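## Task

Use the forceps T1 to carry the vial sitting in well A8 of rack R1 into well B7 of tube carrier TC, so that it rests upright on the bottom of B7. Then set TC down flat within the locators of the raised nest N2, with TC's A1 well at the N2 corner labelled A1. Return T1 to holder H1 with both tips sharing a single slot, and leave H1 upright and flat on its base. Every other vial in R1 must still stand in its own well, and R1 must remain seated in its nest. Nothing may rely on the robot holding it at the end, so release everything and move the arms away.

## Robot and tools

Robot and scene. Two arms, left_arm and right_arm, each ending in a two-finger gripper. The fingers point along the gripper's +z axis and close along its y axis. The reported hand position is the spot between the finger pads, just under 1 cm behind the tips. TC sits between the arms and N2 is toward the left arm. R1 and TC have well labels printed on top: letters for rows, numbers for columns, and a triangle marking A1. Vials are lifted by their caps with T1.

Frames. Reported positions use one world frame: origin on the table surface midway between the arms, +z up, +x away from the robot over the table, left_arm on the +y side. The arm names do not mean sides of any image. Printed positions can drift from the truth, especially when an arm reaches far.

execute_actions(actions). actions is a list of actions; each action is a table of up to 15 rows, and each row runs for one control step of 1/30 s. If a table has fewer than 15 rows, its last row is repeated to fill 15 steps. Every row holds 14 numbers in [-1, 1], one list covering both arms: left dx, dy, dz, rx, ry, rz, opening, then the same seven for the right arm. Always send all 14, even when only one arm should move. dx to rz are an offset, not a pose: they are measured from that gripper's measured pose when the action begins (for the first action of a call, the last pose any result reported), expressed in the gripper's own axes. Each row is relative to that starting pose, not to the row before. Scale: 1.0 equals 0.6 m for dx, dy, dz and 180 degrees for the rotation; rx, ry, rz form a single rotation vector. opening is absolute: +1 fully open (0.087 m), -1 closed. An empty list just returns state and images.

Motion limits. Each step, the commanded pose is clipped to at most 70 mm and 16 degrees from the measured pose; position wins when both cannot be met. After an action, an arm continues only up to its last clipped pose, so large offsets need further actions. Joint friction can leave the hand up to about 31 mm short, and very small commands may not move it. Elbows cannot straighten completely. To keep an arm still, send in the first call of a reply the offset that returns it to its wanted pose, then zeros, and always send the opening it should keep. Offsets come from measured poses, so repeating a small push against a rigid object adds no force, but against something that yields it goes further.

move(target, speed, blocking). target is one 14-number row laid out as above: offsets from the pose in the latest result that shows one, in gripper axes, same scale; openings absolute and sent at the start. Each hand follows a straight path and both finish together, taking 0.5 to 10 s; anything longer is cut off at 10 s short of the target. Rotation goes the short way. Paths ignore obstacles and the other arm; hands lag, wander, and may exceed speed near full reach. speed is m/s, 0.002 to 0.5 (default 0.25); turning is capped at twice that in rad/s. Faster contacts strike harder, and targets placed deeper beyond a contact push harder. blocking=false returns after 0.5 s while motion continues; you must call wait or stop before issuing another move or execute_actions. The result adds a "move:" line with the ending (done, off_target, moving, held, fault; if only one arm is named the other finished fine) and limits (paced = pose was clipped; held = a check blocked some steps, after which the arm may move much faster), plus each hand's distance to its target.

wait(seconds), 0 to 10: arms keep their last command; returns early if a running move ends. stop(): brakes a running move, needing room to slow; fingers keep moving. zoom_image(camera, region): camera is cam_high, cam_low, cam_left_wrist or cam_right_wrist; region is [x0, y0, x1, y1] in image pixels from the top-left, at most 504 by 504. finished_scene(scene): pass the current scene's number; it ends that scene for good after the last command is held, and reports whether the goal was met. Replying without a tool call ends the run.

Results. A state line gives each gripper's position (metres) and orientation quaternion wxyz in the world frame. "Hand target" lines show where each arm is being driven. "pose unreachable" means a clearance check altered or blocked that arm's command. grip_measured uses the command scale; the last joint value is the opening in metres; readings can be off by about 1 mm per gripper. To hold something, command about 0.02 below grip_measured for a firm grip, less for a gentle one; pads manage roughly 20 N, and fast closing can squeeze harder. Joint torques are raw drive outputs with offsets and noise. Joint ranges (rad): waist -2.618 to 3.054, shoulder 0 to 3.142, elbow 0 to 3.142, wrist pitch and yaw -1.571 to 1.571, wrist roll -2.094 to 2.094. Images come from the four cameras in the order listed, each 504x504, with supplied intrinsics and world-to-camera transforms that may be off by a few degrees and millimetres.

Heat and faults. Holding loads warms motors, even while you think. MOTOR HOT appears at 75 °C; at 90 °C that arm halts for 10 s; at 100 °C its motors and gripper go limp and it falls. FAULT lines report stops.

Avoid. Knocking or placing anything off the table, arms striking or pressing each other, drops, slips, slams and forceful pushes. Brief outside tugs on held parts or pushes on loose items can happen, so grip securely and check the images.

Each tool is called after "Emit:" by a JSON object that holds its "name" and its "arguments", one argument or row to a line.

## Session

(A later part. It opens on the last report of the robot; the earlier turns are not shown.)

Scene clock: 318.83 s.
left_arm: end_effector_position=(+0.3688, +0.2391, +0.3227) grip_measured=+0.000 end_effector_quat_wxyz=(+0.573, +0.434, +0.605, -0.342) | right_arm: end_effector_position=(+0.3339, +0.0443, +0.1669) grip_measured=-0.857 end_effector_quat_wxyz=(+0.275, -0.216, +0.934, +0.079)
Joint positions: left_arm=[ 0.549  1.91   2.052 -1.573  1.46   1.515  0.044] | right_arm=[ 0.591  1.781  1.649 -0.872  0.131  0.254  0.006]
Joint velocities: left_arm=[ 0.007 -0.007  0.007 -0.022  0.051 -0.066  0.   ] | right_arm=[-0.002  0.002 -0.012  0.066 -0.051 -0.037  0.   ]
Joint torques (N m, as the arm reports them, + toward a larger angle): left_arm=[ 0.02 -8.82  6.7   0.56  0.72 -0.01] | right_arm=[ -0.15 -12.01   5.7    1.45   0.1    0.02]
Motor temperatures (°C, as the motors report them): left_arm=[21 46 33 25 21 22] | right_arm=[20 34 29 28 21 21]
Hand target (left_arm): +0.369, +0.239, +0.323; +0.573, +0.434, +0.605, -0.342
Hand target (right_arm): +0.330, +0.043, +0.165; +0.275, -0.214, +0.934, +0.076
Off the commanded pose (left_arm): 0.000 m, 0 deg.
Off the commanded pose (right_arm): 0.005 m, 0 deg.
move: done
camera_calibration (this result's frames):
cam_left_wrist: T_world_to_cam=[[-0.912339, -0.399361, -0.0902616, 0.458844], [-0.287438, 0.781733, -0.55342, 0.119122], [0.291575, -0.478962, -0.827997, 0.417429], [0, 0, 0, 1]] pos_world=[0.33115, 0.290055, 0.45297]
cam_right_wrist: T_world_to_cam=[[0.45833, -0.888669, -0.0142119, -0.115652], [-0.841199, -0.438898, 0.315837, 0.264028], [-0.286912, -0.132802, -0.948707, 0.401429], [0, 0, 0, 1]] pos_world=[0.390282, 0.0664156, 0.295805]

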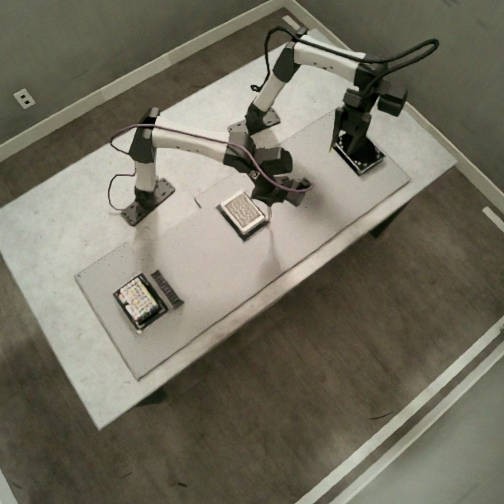

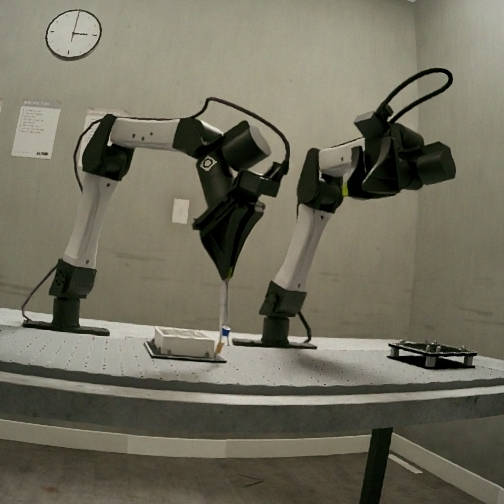

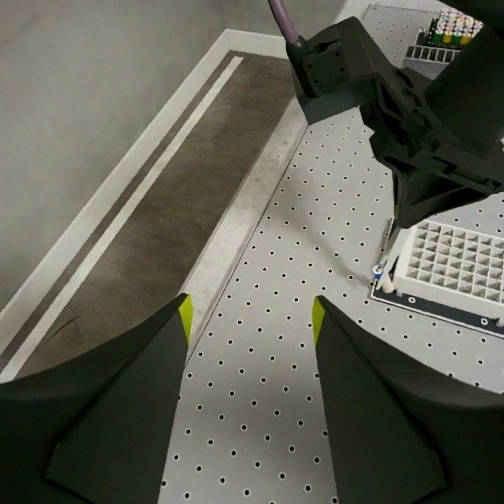

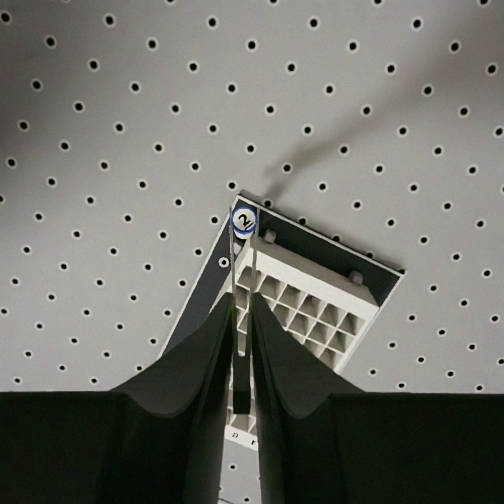

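Emit:
{"name": "move", "arguments": {
  "target": [0,0,0,0,0,0,0,0.014,0,-0.008,0,0,0,-0.86],
  "speed": 0.01
}}

Emit:
{"name": "move", "arguments": {
  "target": [0,0,0,0,0,0,0,-0.03,0,-0.05,0,0,0,-0.87],
  "speed": 0.015
}}

Emit:
{"name": "move", "arguments": {
  "target": [0,0,0,0,0,0,0,0.045,-0.008,-0.026,0,0,0,-0.87],
  "speed": 0.015
}}

Emit:
{"name": "zoom_image", "arguments": {
  "camera": "cam_left_wrist",
  "region": [354,150,504,300]
}}

Emit:
{"name": "zoom_image", "arguments": {
  "camera": "cam_right_wrist",
  "region": [150,100,350,300]
}}

Scene clock: 320.87 s.
left_arm: end_effector_position=(+0.3688, +0.2391, +0.3227) grip_measured=+0.000 end_effector_quat_wxyz=(+0.573, +0.434, +0.605, -0.342) | right_arm: end_effector_position=(+0.3308, +0.0413, +0.1699) grip_measured=-0.857 end_effector_quat_wxyz=(+0.278, -0.215, +0.933, +0.080)
Joint positions: left_arm=[ 0.549  1.91   2.052 -1.573  1.46   1.515  0.044] | right_arm=[ 0.591  1.759  1.631 -0.87   0.131  0.254  0.006]
Joint velocities: left_arm=[-0.012 -0.007  0.012  0.007 -0.037  0.022  0.   ] | right_arm=[-0.002 -0.007  0.002 -0.007  0.022 -0.022 -0.   ]
Joint torques (N m, as the arm reports them, + toward a larger angle): left_arm=[ 0.01 -8.79  6.71  0.54  0.74  0.02] | right_arm=[  0.22 -11.5    5.34   1.44   0.08  -0.01]
Motor temperatures (°C, as the motors report them): left_arm=[21 46 33 25 21 22] | right_arm=[20 35 29 28 21 21]
Hand target (left_arm): +0.369, +0.239, +0.323; +0.573, +0.434, +0.605, -0.342
Hand target (right_arm): +0.325, +0.040, +0.166; +0.275, -0.216, +0.934, +0.079
Off the commanded pose (left_arm): 0.000 m, 0 deg.
Off the commanded pose (right_arm): 0.007 m, 0 deg.
move: done
camera_calibration (this result's frames):
cam_left_wrist: T_world_to_cam=[[-0.912339, -0.399361, -0.0902616, 0.458844], [-0.287438, 0.781733, -0.55342, 0.119122], [0.291575, -0.478962, -0.827997, 0.417429], [0, 0, 0, 1]] pos_world=[0.33115, 0.290055, 0.45297]
cam_right_wrist: T_world_to_cam=[[0.457937, -0.888843, -0.0158418, -0.116405], [-0.842955, -0.439817, 0.309818, 0.260766], [-0.282347, -0.128523, -0.950664, 0.401578], [0, 0, 0, 1]] pos_world=[0.386504, 0.0628357, 0.299132]

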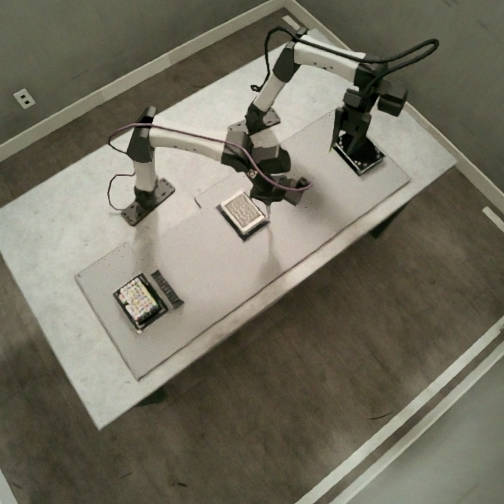

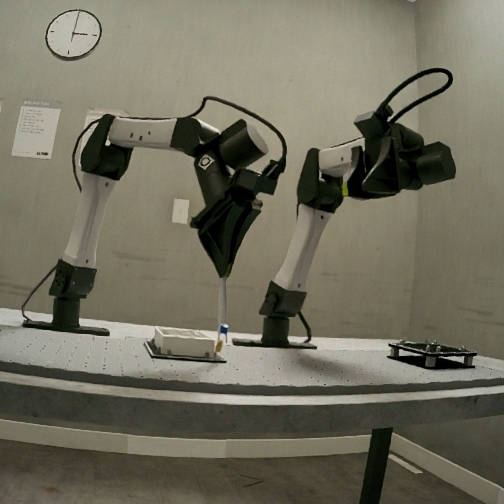

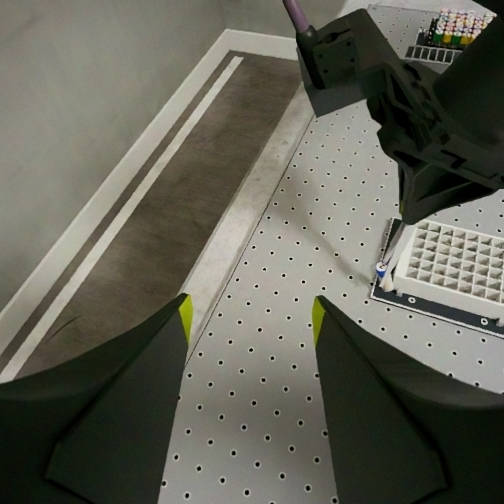

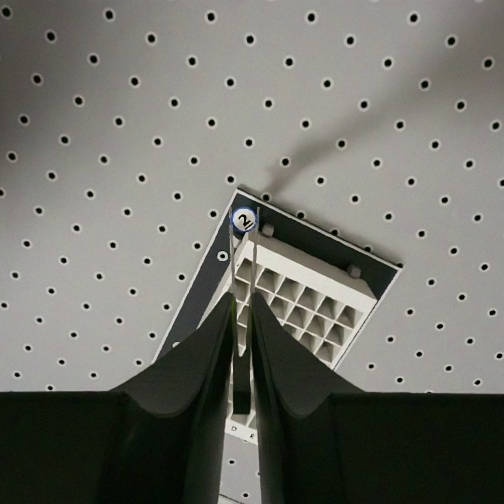

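Scene clock: 323.43 s.
left_arm: end_effector_position=(+0.3688, +0.2391, +0.3227) grip_measured=+0.000 end_effector_quat_wxyz=(+0.573, +0.434, +0.605, -0.342) | right_arm: end_effector_position=(+0.3298, +0.0404, +0.2075) grip_measured=-0.866 end_effector_quat_wxyz=(+0.287, -0.214, +0.930, +0.086)
Joint positions: left_arm=[ 0.549  1.91   2.052 -1.573  1.46   1.515  0.044] | right_arm=[ 0.591  1.759  1.774 -0.99   0.131  0.254  0.006]
Joint velocities: left_arm=[ 0.012 -0.027  0.002  0.022 -0.051  0.007  0.   ] | right_arm=[ 0.007 -0.012 -0.002 -0.022 -0.066 -0.081  0.   ]
Joint torques (N m, as the arm reports them, + toward a larger angle): left_arm=[ 0.01 -8.88  6.65  0.53  0.73  0.02] | right_arm=[-0.52 -8.84  9.26  1.19  0.03 -0.05]
Motor temperatures (°C, as the motors report them): left_arm=[21 46 33 25 21 22] | right_arm=[20 35 30 28 21 21]
Hand target (left_arm): +0.369, +0.239, +0.323; +0.573, +0.434, +0.605, -0.342
Hand target (right_arm): +0.330, +0.040, +0.205; +0.278, -0.215, +0.933, +0.080
Off the commanded pose (left_arm): 0.000 m, 0 deg.
Off the commanded pose (right_arm): 0.003 m, 1 deg.
move: done
camera_calibration (this result's frames):
cam_left_wrist: T_world_to_cam=[[-0.912339, -0.399361, -0.0902616, 0.458844], [-0.287438, 0.781733, -0.55342, 0.119122], [0.291575, -0.478962, -0.827997, 0.417429], [0, 0, 0, 1]] pos_world=[0.33115, 0.290055, 0.45297]
cam_right_wrist: T_world_to_cam=[[0.458255, -0.88855, -0.0219458, -0.115004], [-0.847987, -0.444466, 0.288736, 0.254142], [-0.26631, -0.113705, -0.957157, 0.432436], [0, 0, 0, 1]] pos_world=[0.383372, 0.0599413, 0.338005]

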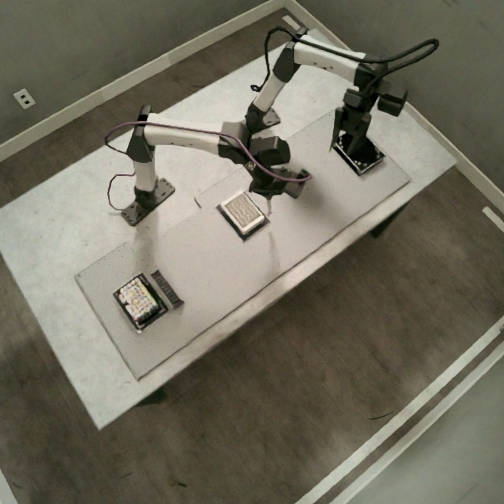

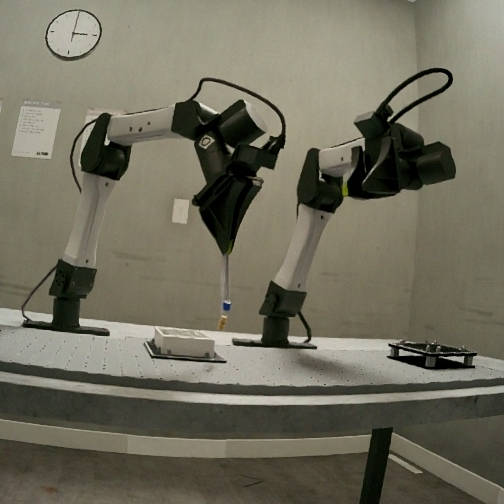

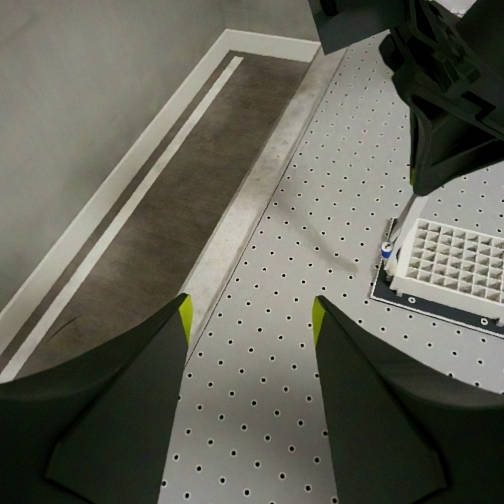

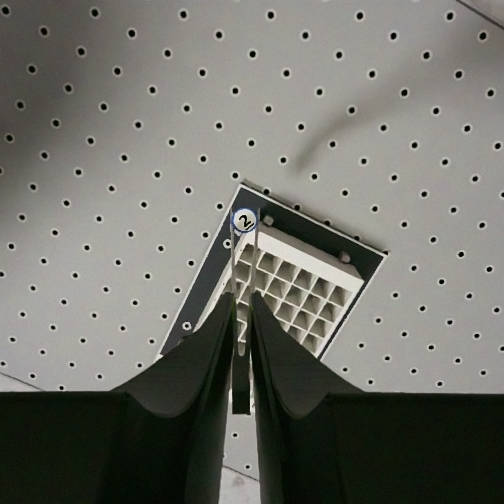

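Scene clock: 325.77 s.
left_arm: end_effector_position=(+0.3688, +0.2391, +0.3227) grip_measured=+0.000 end_effector_quat_wxyz=(+0.573, +0.434, +0.605, -0.342) | right_arm: end_effector_position=(+0.3081, +0.0230, +0.2073) grip_measured=-0.866 end_effector_quat_wxyz=(+0.286, -0.215, +0.930, +0.086)
Joint positions: left_arm=[ 0.549  1.91   2.052 -1.573  1.46   1.515  0.044] | right_arm=[ 0.596  1.651  1.65  -0.977  0.131  0.255  0.006]
Joint velocities: left_arm=[ 0.007 -0.007 -0.007 -0.022  0.022 -0.007 -0.   ] | right_arm=[ 0.007  0.007  0.007 -0.007 -0.022 -0.051  0.   ]
Joint torques (N m, as the arm reports them, + toward a larger angle): left_arm=[ 0.1  -8.9   6.7   0.53  0.71  0.02] | right_arm=[  0.16 -10.58   5.22   1.51   0.07   0.04]
Motor temperatures (°C, as the motors report them): left_arm=[21 46 33 25 21 22] | right_arm=[20 35 30 28 21 21]
Hand target (left_arm): +0.369, +0.239, +0.323; +0.573, +0.434, +0.605, -0.342
Hand target (right_arm): +0.304, +0.023, +0.205; +0.287, -0.214, +0.930, +0.086
Off the commanded pose (left_arm): 0.000 m, 0 deg.
Off the commanded pose (right_arm): 0.005 m, 0 deg.
move: done
camera_calibration (this result's frames):
cam_left_wrist: T_world_to_cam=[[-0.912339, -0.399361, -0.0902616, 0.458844], [-0.287438, 0.781733, -0.55342, 0.119122], [0.291575, -0.478962, -0.827997, 0.417429], [0, 0, 0, 1]] pos_world=[0.33115, 0.290055, 0.45297]
cam_right_wrist: T_world_to_cam=[[0.461498, -0.886863, -0.0222044, -0.12145], [-0.845723, -0.447373, 0.290878, 0.226974], [-0.267903, -0.115461, -0.956502, 0.424907], [0, 0, 0, 1]] pos_world=[0.36184, 0.0428927, 0.337706]

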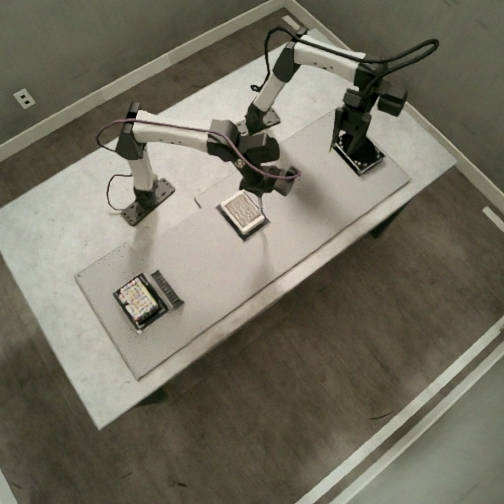

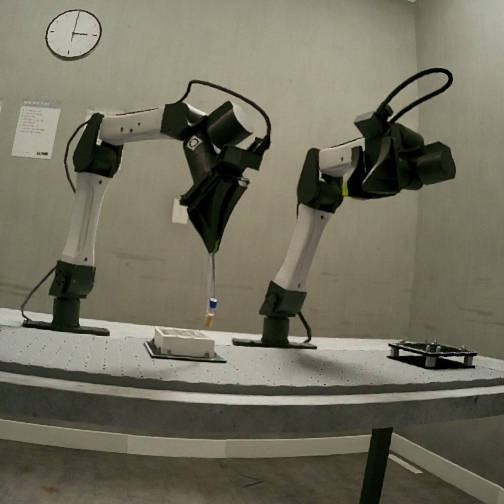

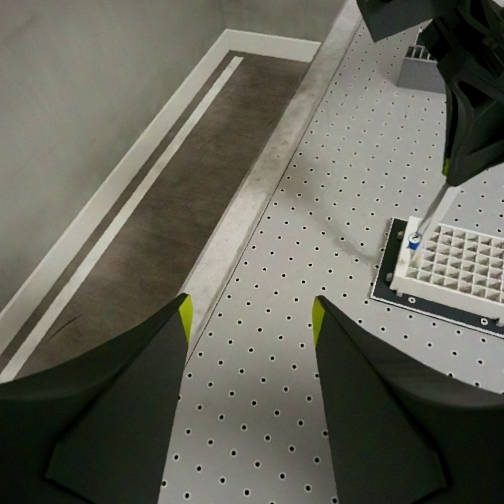

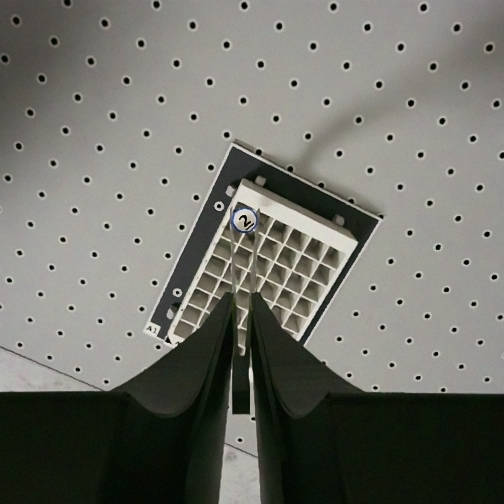

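Region (354, 150, 504, 300) of cam_left_wrist's 504x504 image, scaled by 3.360, with more detail than that image has.

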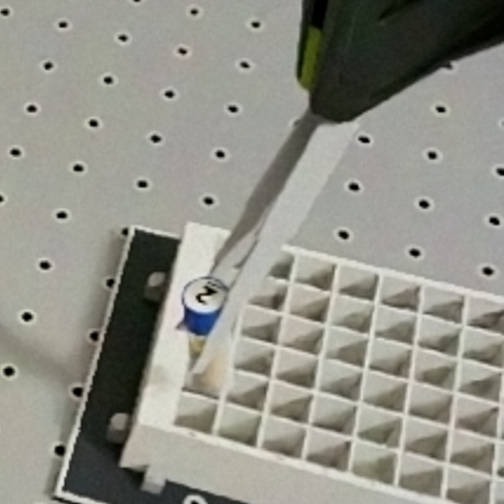

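Region (150, 100, 350, 300) of cam_right_wrist's 504x504 image, scaled by 2.520, with more detail than that image has.

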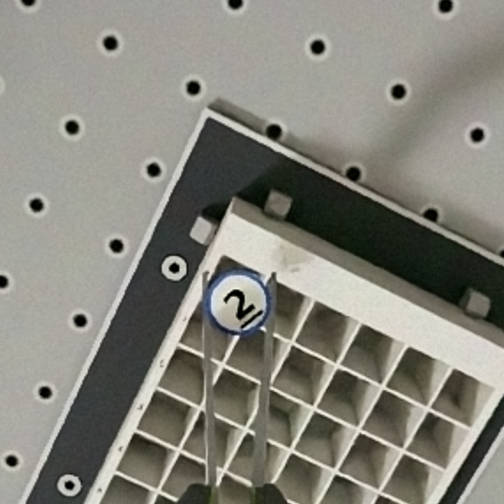

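Emit:
{"name": "move", "arguments": {
  "target": [0,0,0,0,0,0,0,0.031,-0.013,-0.004,0,0,0,-0.87],
  "speed": 0.01
}}

Emit:
{"name": "zoom_image", "arguments": {
  "camera": "cam_left_wrist",
  "region": [354,150,504,300]
}}

Emit:
{"name": "zoom_image", "arguments": {
  "camera": "cam_right_wrist",
  "region": [150,100,350,300]
}}

Scene clock: 328.50 s.
left_arm: end_effector_position=(+0.3688, +0.2391, +0.3227) grip_measured=+0.000 end_effector_quat_wxyz=(+0.573, +0.434, +0.605, -0.342) | right_arm: end_effector_position=(+0.2975, +0.0131, +0.2010) grip_measured=-0.866 end_effector_quat_wxyz=(+0.285, -0.216, +0.930, +0.086)
Joint positions: left_arm=[ 0.549  1.91   2.052 -1.573  1.46   1.515  0.044] | right_arm=[ 0.596  1.591  1.562 -0.95   0.131  0.255  0.006]
Joint velocities: left_arm=[-0.007  0.007  0.007 -0.022 -0.051  0.066 -0.   ] | right_arm=[-0.002 -0.007 -0.017 -0.095 -0.037 -0.066 -0.   ]
Joint torques (N m, as the arm reports them, + toward a larger angle): left_arm=[ 0.1  -8.86  6.87  0.56  0.71  0.  ] | right_arm=[ -1.14 -10.07   5.19   1.53   0.    -0.1 ]
Motor temperatures (°C, as the motors report them): left_arm=[21 46 33 25 21 22] | right_arm=[20 35 29 28 21 21]
Hand target (left_arm): +0.369, +0.239, +0.323; +0.573, +0.434, +0.605, -0.342
Hand target (right_arm): +0.296, +0.009, +0.199; +0.286, -0.215, +0.930, +0.086
Off the commanded pose (left_arm): 0.000 m, 0 deg.
Off the commanded pose (right_arm): 0.005 m, 0 deg.
move: done
camera_calibration (this result's frames):
cam_left_wrist: T_world_to_cam=[[-0.912339, -0.399361, -0.0902616, 0.458844], [-0.287438, 0.781733, -0.55342, 0.119122], [0.291575, -0.478962, -0.827997, 0.417429], [0, 0, 0, 1]] pos_world=[0.33115, 0.290055, 0.45297]
cam_right_wrist: T_world_to_cam=[[0.461474, -0.886886, -0.0217959, -0.125559], [-0.845398, -0.447069, 0.292287, 0.214993], [-0.26897, -0.116457, -0.956082, 0.41512], [0, 0, 0, 1]] pos_world=[0.351351, 0.0331041, 0.331313]

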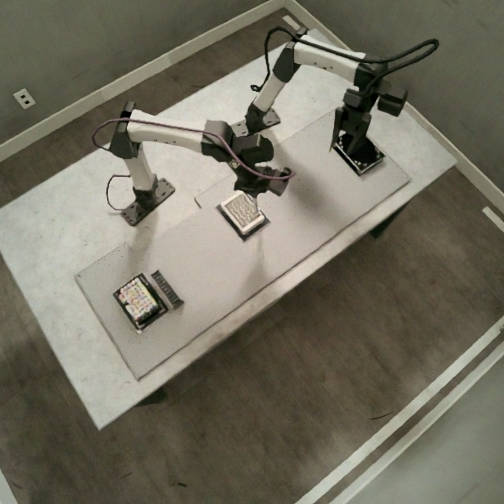

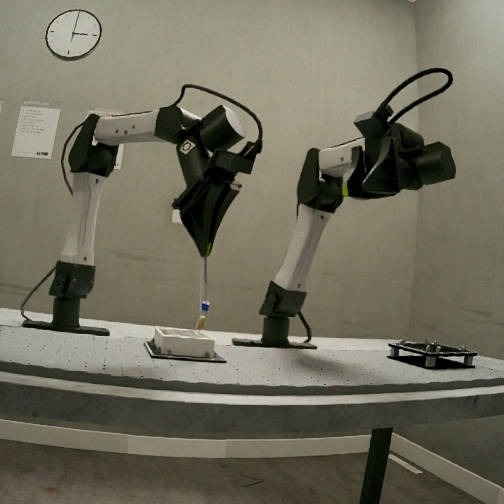

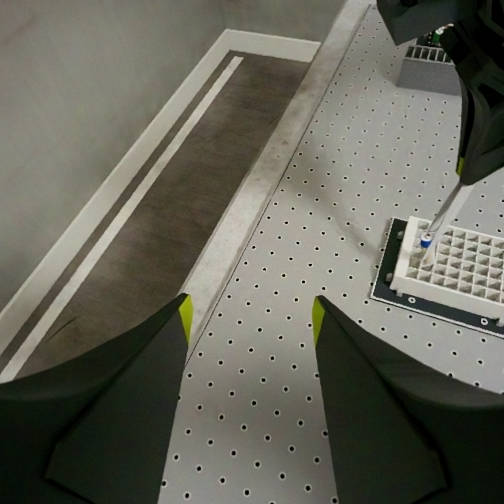

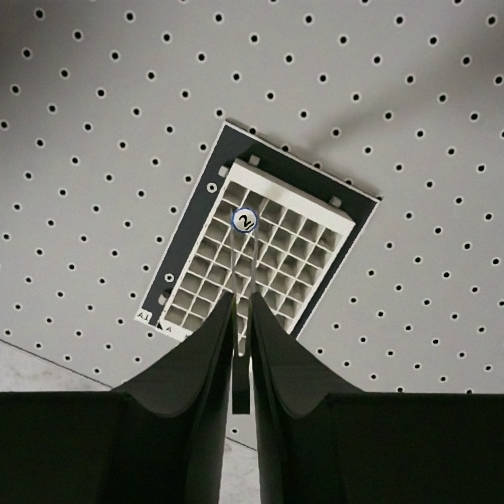

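Region (354, 150, 504, 300) of cam_left_wrist's 504x504 image, scaled by 3.360, with more detail than that image has.

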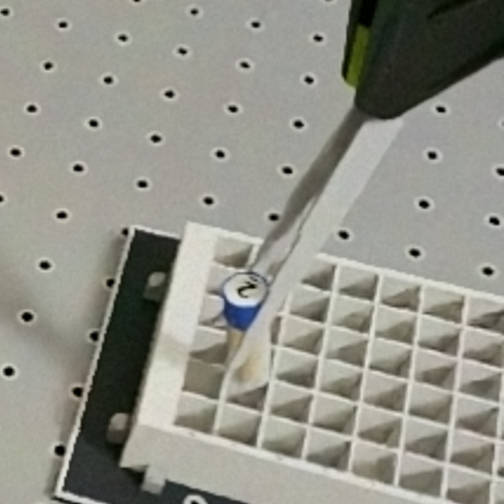

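Region (150, 100, 350, 300) of cam_right_wrist's 504x504 image, scaled by 2.520, with more detail than that image has.

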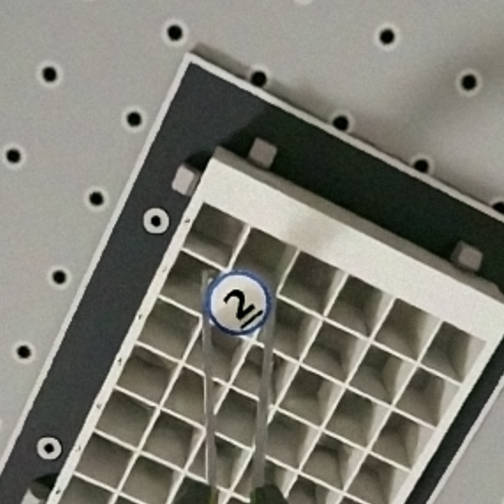

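Aligned along the ray; descend along it (down 14, back 4).

Emit:
{"name": "move", "arguments": {
  "target": [0,0,0,0,0,0,0,0.02,0,0.016,0,0,0,-0.87],
  "speed": 0.01
}}

Emit:
{"name": "zoom_image", "arguments": {
  "camera": "cam_left_wrist",
  "region": [354,150,504,300]
}}

Emit:
{"name": "zoom_image", "arguments": {
  "camera": "cam_right_wrist",
  "region": [150,100,350,300]
}}

Scene clock: 330.77 s.
left_arm: end_effector_position=(+0.3688, +0.2391, +0.3227) grip_measured=+0.000 end_effector_quat_wxyz=(+0.573, +0.434, +0.605, -0.342) | right_arm: end_effector_position=(+0.2974, +0.0130, +0.1896) grip_measured=-0.866 end_effector_quat_wxyz=(+0.286, -0.215, +0.930, +0.086)
Joint positions: left_arm=[ 0.549  1.91   2.052 -1.573  1.46   1.515  0.044] | right_arm=[ 0.596  1.581  1.505 -0.902  0.131  0.255  0.006]
Joint velocities: left_arm=[-0.002  0.002  0.037 -0.051  0.051 -0.081 -0.001] | right_arm=[-0.002 -0.007 -0.012 -0.095 -0.022  0.007 -0.001]
Joint torques (N m, as the arm reports them, + toward a larger angle): left_arm=[ 0.19 -8.91  6.84  0.54  0.71  0.03] | right_arm=[-0.03 -9.92  5.5   1.52  0.05 -0.03]
Motor temperatures (°C, as the motors report them): left_arm=[21 46 33 25 21 22] | right_arm=[20 35 29 28 21 21]
Hand target (left_arm): +0.369, +0.239, +0.323; +0.573, +0.434, +0.605, -0.342
Hand target (right_arm): +0.293, +0.012, +0.186; +0.285, -0.216, +0.930, +0.086
Off the commanded pose (left_arm): 0.000 m, 0 deg.
Off the commanded pose (right_arm): 0.005 m, 0 deg.
move: done
camera_calibration (this result's frames):
cam_left_wrist: T_world_to_cam=[[-0.912339, -0.399361, -0.0902616, 0.458844], [-0.287438, 0.781733, -0.55342, 0.119122], [0.291575, -0.478962, -0.827997, 0.417429], [0, 0, 0, 1]] pos_world=[0.33115, 0.290055, 0.45297]
cam_right_wrist: T_world_to_cam=[[0.461492, -0.886869, -0.0221023, -0.125794], [-0.845642, -0.447297, 0.29123, 0.218489], [-0.26817, -0.11571, -0.956398, 0.403932], [0, 0, 0, 1]] pos_world=[0.351139, 0.0329058, 0.319909]

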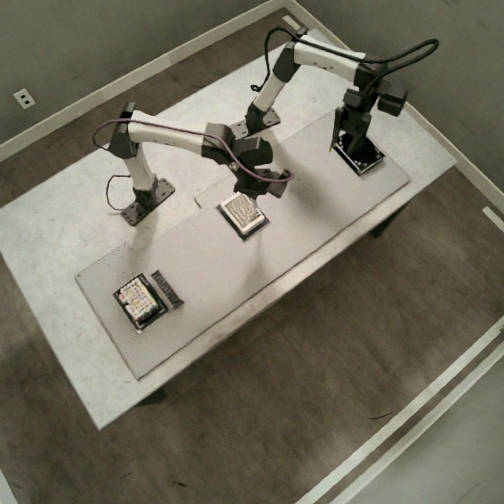

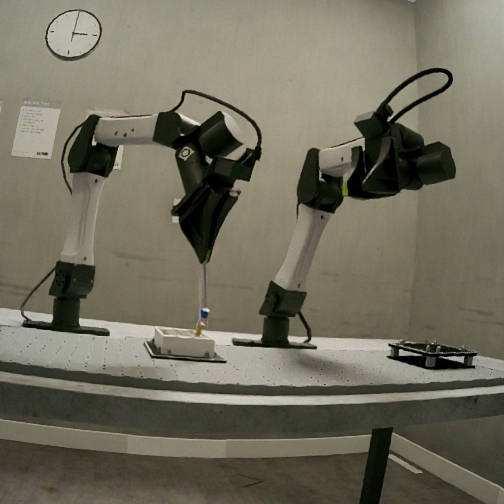

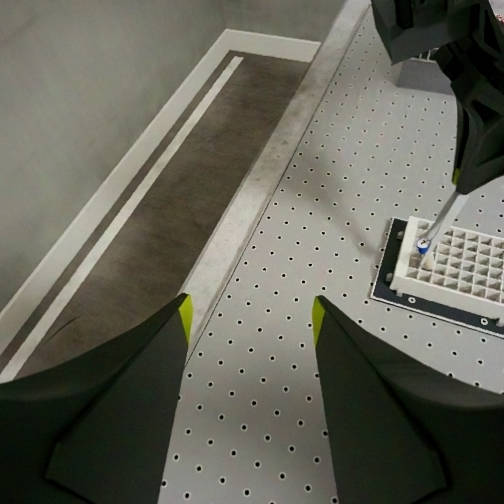

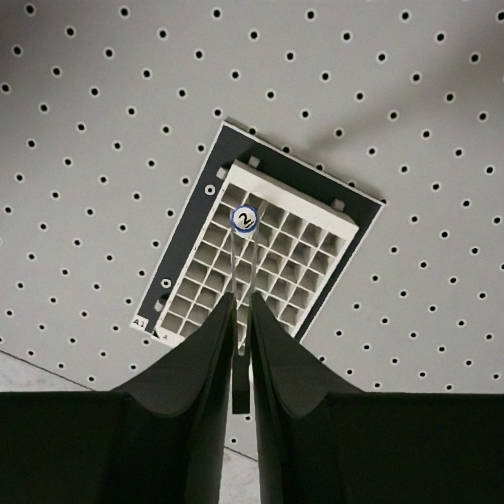

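Region (354, 150, 504, 300) of cam_left_wrist's 504x504 image, scaled by 3.360, with more detail than that image has.

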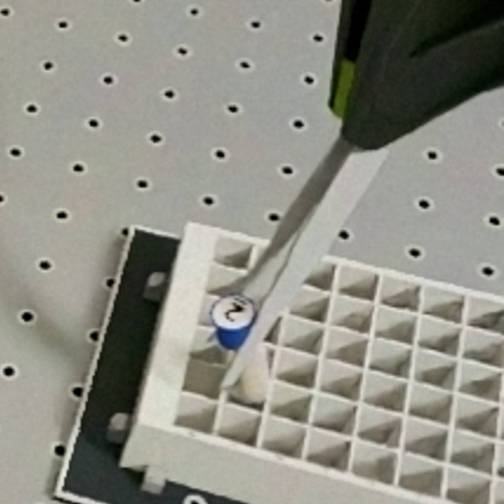

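Region (150, 100, 350, 300) of cam_right_wrist's 504x504 image, scaled by 2.520, with more detail than that image has.

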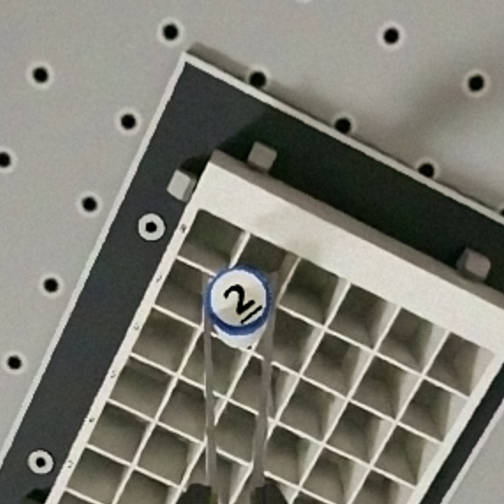

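Emit:
{"name": "move", "arguments": {
  "target": [0,0,0,0,0,0,0,-0.013,-0.009,-0.002,0,0,0,-0.87],
  "speed": 0.01
}}

Emit:
{"name": "zoom_image", "arguments": {
  "camera": "cam_left_wrist",
  "region": [354,150,504,300]
}}

Emit:
{"name": "zoom_image", "arguments": {
  "camera": "cam_right_wrist",
  "region": [150,100,350,300]
}}

Scene clock: 332.87 s.
left_arm: end_effector_position=(+0.3688, +0.2391, +0.3227) grip_measured=+0.000 end_effector_quat_wxyz=(+0.573, +0.434, +0.605, -0.342) | right_arm: end_effector_position=(+0.3029, +0.0110, +0.1958) grip_measured=-0.866 end_effector_quat_wxyz=(+0.293, -0.212, +0.928, +0.087)
Joint positions: left_arm=[ 0.549  1.91   2.052 -1.573  1.46   1.515  0.044] | right_arm=[ 0.582  1.581  1.523 -0.904  0.129  0.247  0.006]
Joint velocities: left_arm=[-0.022 -0.022  0.002 -0.007 -0.051 -0.051 -0.   ] | right_arm=[-0.007  0.012 -0.012 -0.022  0.051  0.037 -0.001]
Joint torques (N m, as the arm reports them, + toward a larger angle): left_arm=[ 0.12 -8.88  6.67  0.51  0.74  0.  ] | right_arm=[-1.22 -7.07  9.35  1.32 -0.09 -0.16]
Motor temperatures (°C, as the motors report them): left_arm=[21 46 33 24 21 22] | right_arm=[20 35 29 28 21 21]
Hand target (left_arm): +0.369, +0.239, +0.323; +0.573, +0.434, +0.605, -0.342
Hand target (right_arm): +0.305, +0.011, +0.195; +0.286, -0.215, +0.930, +0.086
Off the commanded pose (left_arm): 0.000 m, 0 deg.
Off the commanded pose (right_arm): 0.002 m, 1 deg.
move: done
camera_calibration (this result's frames):
cam_left_wrist: T_world_to_cam=[[-0.912339, -0.399361, -0.0902616, 0.458844], [-0.287438, 0.781733, -0.55342, 0.119122], [0.291575, -0.478962, -0.827997, 0.417429], [0, 0, 0, 1]] pos_world=[0.33115, 0.290055, 0.45297]
cam_right_wrist: T_world_to_cam=[[0.456183, -0.889588, -0.0230367, -0.128201], [-0.852288, -0.444208, 0.276196, 0.225397], [-0.255934, -0.106362, -0.960825, 0.40817], [0, 0, 0, 1]] pos_world=[0.355051, 0.0294908, 0.326973]

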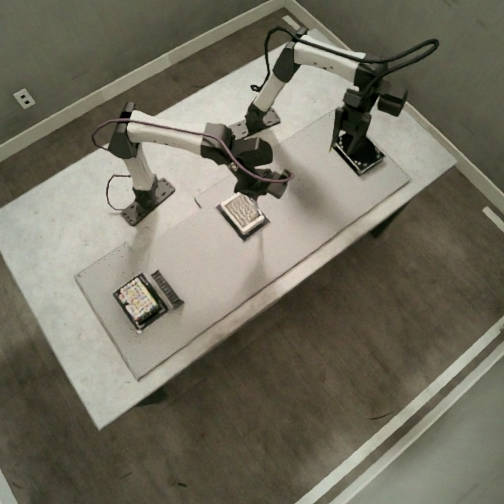

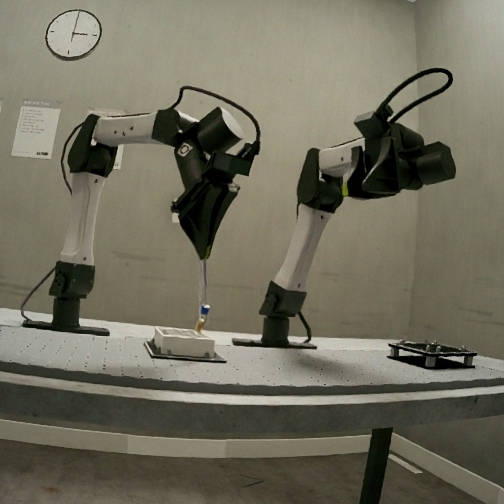

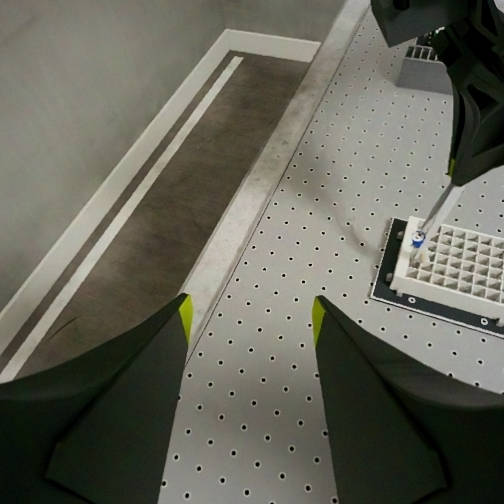

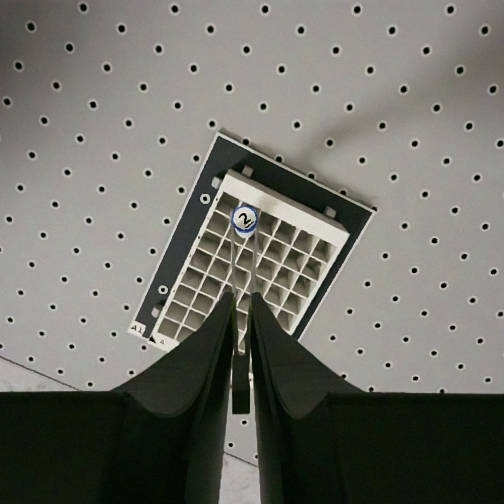

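Region (354, 150, 504, 300) of cam_left_wrist's 504x504 image, scaled by 3.360, with more detail than that image has.

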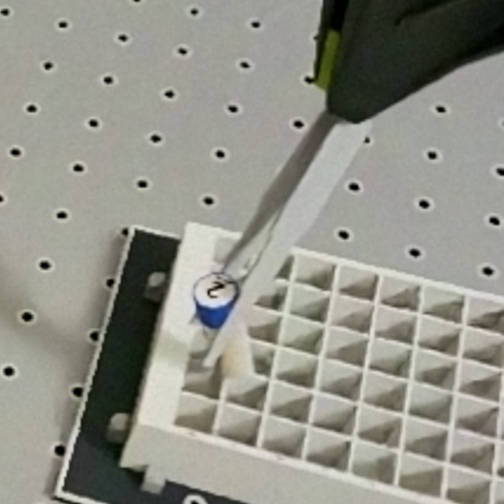

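Region (150, 100, 350, 300) of cam_right_wrist's 504x504 image, scaled by 2.520, with more detail than that image has.

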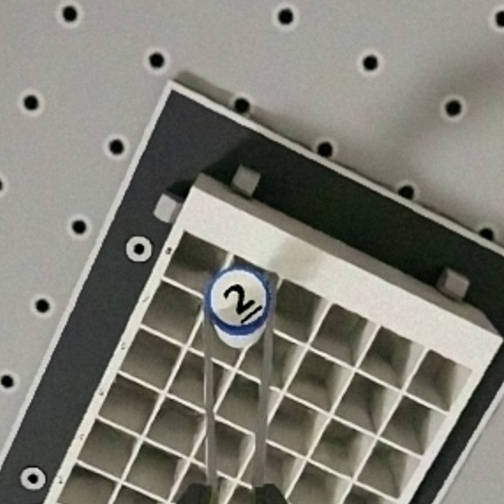

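Bottom looks over B7. Descend.

Emit:
{"name": "move", "arguments": {
  "target": [0,0,0,0,0,0,0,0.024,0,0.02,0,0,0,-0.87],
  "speed": 0.01
}}

Emit:
{"name": "zoom_image", "arguments": {
  "camera": "cam_left_wrist",
  "region": [354,150,504,300]
}}

Scene clock: 335.47 s.
left_arm: end_effector_position=(+0.3688, +0.2391, +0.3227) grip_measured=+0.000 end_effector_quat_wxyz=(+0.573, +0.434, +0.605, -0.342) | right_arm: end_effector_position=(+0.3052, +0.0130, +0.1844) grip_measured=-0.866 end_effector_quat_wxyz=(+0.301, -0.211, +0.926, +0.091)
Joint positions: left_arm=[ 0.549  1.91   2.052 -1.573  1.46   1.515  0.044] | right_arm=[ 0.582  1.568  1.457 -0.831  0.129  0.247  0.006]
Joint velocities: left_arm=[ 0.002 -0.017  0.012  0.066 -0.007 -0.051 -0.002] | right_arm=[ 0.007  0.002  0.002  0.081  0.022 -0.081  0.   ]
Joint torques (N m, as the arm reports them, + toward a larger angle): left_arm=[ 0.22 -8.86  6.73  0.52  0.74  0.  ] | right_arm=[-0.21 -9.58  5.25  1.36  0.04  0.01]
Motor temperatures (°C, as the motors report them): left_arm=[21 46 33 24 21 22] | right_arm=[20 35 29 28 21 21]
Hand target (left_arm): +0.369, +0.239, +0.323; +0.573, +0.434, +0.605, -0.342
Hand target (right_arm): +0.298, +0.009, +0.178; +0.293, -0.212, +0.928, +0.087
Off the commanded pose (left_arm): 0.000 m, 0 deg.
Off the commanded pose (right_arm): 0.010 m, 1 deg.
move: done
camera_calibration (this result's frames):
cam_left_wrist: T_world_to_cam=[[-0.912339, -0.399361, -0.0902616, 0.458844], [-0.287438, 0.781733, -0.55342, 0.119122], [0.291575, -0.478962, -0.827997, 0.417429], [0, 0, 0, 1]] pos_world=[0.33115, 0.290055, 0.45297]
cam_right_wrist: T_world_to_cam=[[0.457086, -0.888999, -0.0274418, -0.127179], [-0.855774, -0.44799, 0.258756, 0.235687], [-0.242328, -0.0947898, -0.965553, 0.39458], [0, 0, 0, 1]] pos_world=[0.355444, 0.0299259, 0.316513]

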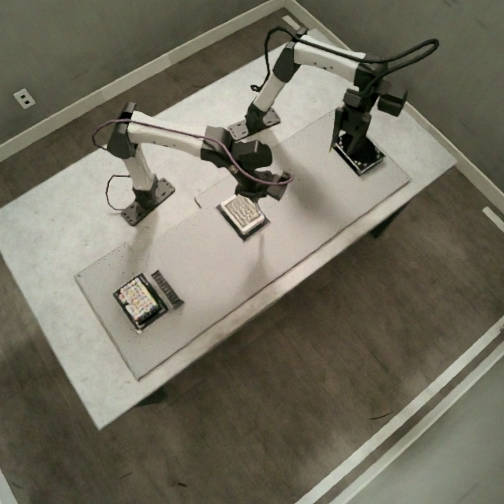

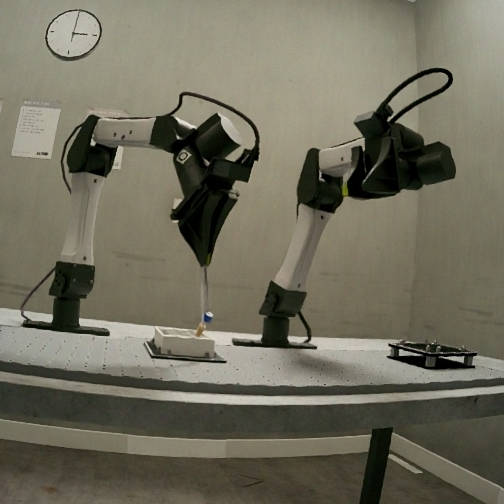

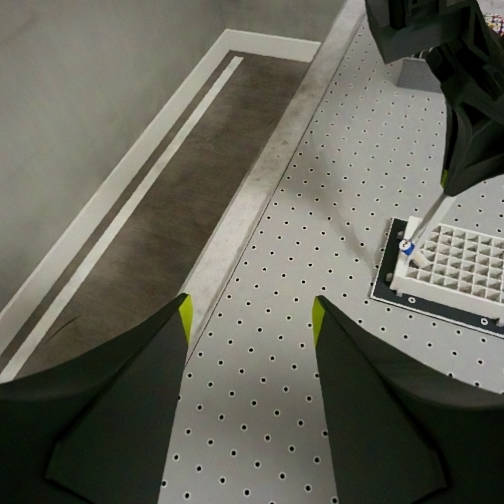

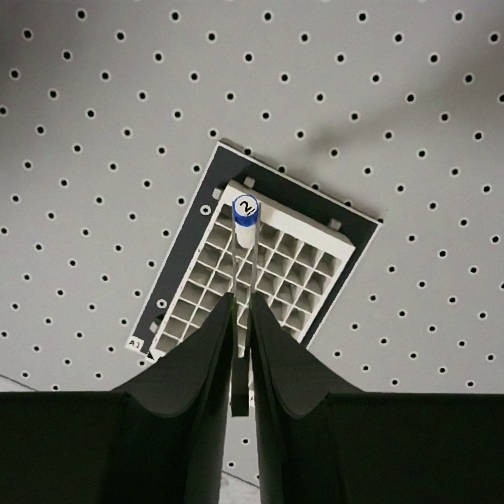

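Region (354, 150, 504, 300) of cam_left_wrist's 504x504 image, scaled by 3.360, with more detail than that image has.

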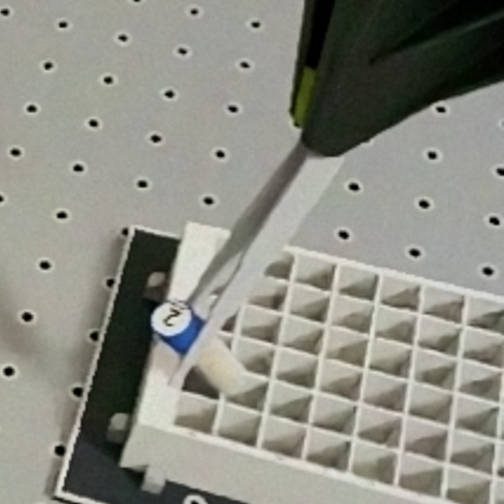

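Emit:
{"name": "move", "arguments": {
  "target": [0,0,0,0,0,0,0,0.034,0,-0.026,0,0,0,-0.86],
  "speed": 0.008
}}

Emit:
{"name": "zoom_image", "arguments": {
  "camera": "cam_left_wrist",
  "region": [354,150,504,300]
}}

Emit:
{"name": "zoom_image", "arguments": {
  "camera": "cam_right_wrist",
  "region": [150,100,350,300]
}}

Scene clock: 339.50 s.
left_arm: end_effector_position=(+0.3688, +0.2391, +0.3227) grip_measured=+0.000 end_effector_quat_wxyz=(+0.573, +0.434, +0.605, -0.342) | right_arm: end_effector_position=(+0.2898, +0.0067, +0.1902) grip_measured=-0.858 end_effector_quat_wxyz=(+0.308, -0.212, +0.922, +0.098)
Joint positions: left_arm=[ 0.549  1.91   2.052 -1.573  1.46   1.515  0.044] | right_arm=[ 0.599  1.495  1.401 -0.83   0.134  0.257  0.006]
Joint velocities: left_arm=[ 0.007  0.012  0.007 -0.037 -0.051  0.037 -0.   ] | right_arm=[-0.002  0.002 -0.017  0.007 -0.022 -0.051 -0.   ]
Joint torques (N m, as the arm reports them, + toward a larger angle): left_arm=[ 0.15 -8.83  6.74  0.56  0.73  0.  ] | right_arm=[ 0.13 -9.1   5.68  1.38  0.06  0.05]
Motor temperatures (°C, as the motors report them): left_arm=[21 46 33 24 21 22] | right_arm=[20 35 29 28 21 21]
Hand target (left_arm): +0.369, +0.239, +0.323; +0.573, +0.434, +0.605, -0.342
Hand target (right_arm): +0.282, +0.002, +0.185; +0.301, -0.211, +0.926, +0.092
Off the commanded pose (left_arm): 0.000 m, 0 deg.
Off the commanded pose (right_arm): 0.011 m, 1 deg.
move: off_target (right_arm)
camera_calibration (this result's frames):
cam_left_wrist: T_world_to_cam=[[-0.912339, -0.399361, -0.0902616, 0.458844], [-0.287438, 0.781733, -0.55342, 0.119122], [0.291575, -0.478962, -0.827997, 0.417429], [0, 0, 0, 1]] pos_world=[0.33115, 0.290055, 0.45297]
cam_right_wrist: T_world_to_cam=[[0.462353, -0.886003, -0.035051, -0.125709], [-0.85657, -0.456512, 0.240592, 0.221974], [-0.229167, -0.081215, -0.969993, 0.392862], [0, 0, 0, 1]] pos_world=[0.338289, 0.0218615, 0.323262]

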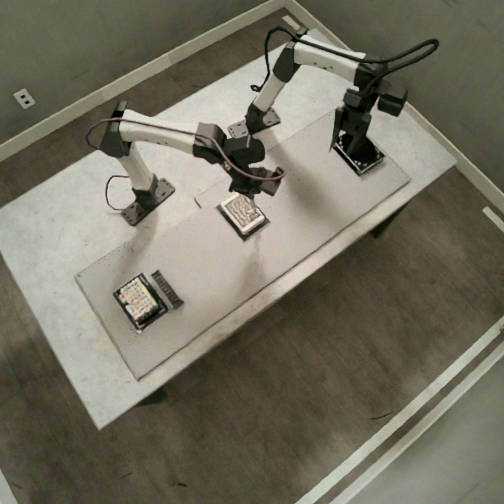

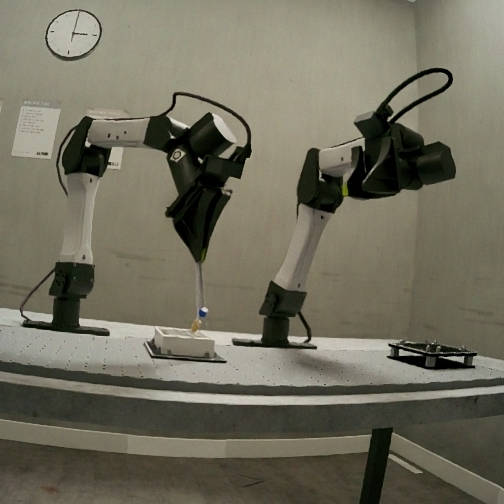

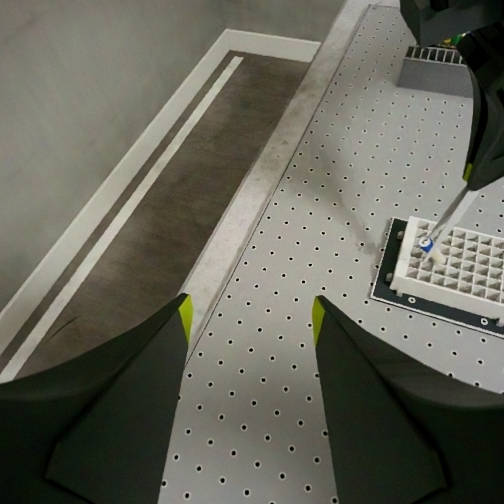

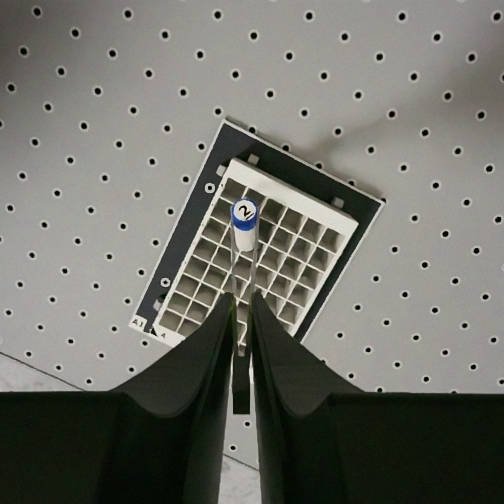

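Region (354, 150, 504, 300) of cam_left_wrist's 504x504 image, scaled by 3.360, with more detail than that image has.

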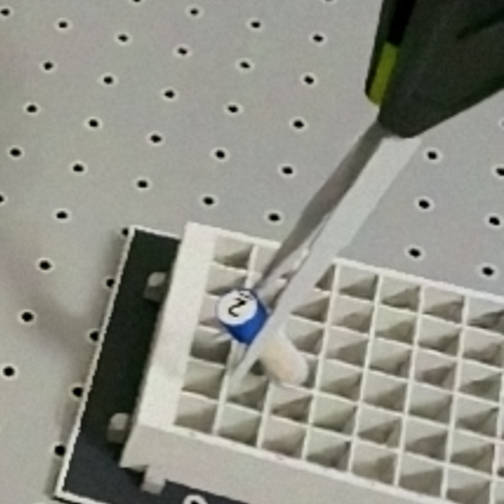

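Region (150, 100, 350, 300) of cam_right_wrist's 504x504 image, scaled by 2.520, with more detail than that image has.

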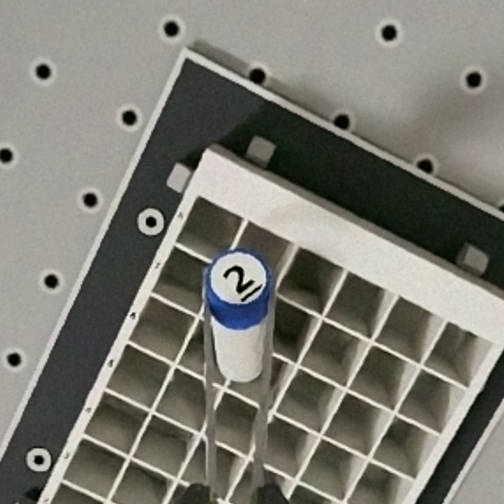

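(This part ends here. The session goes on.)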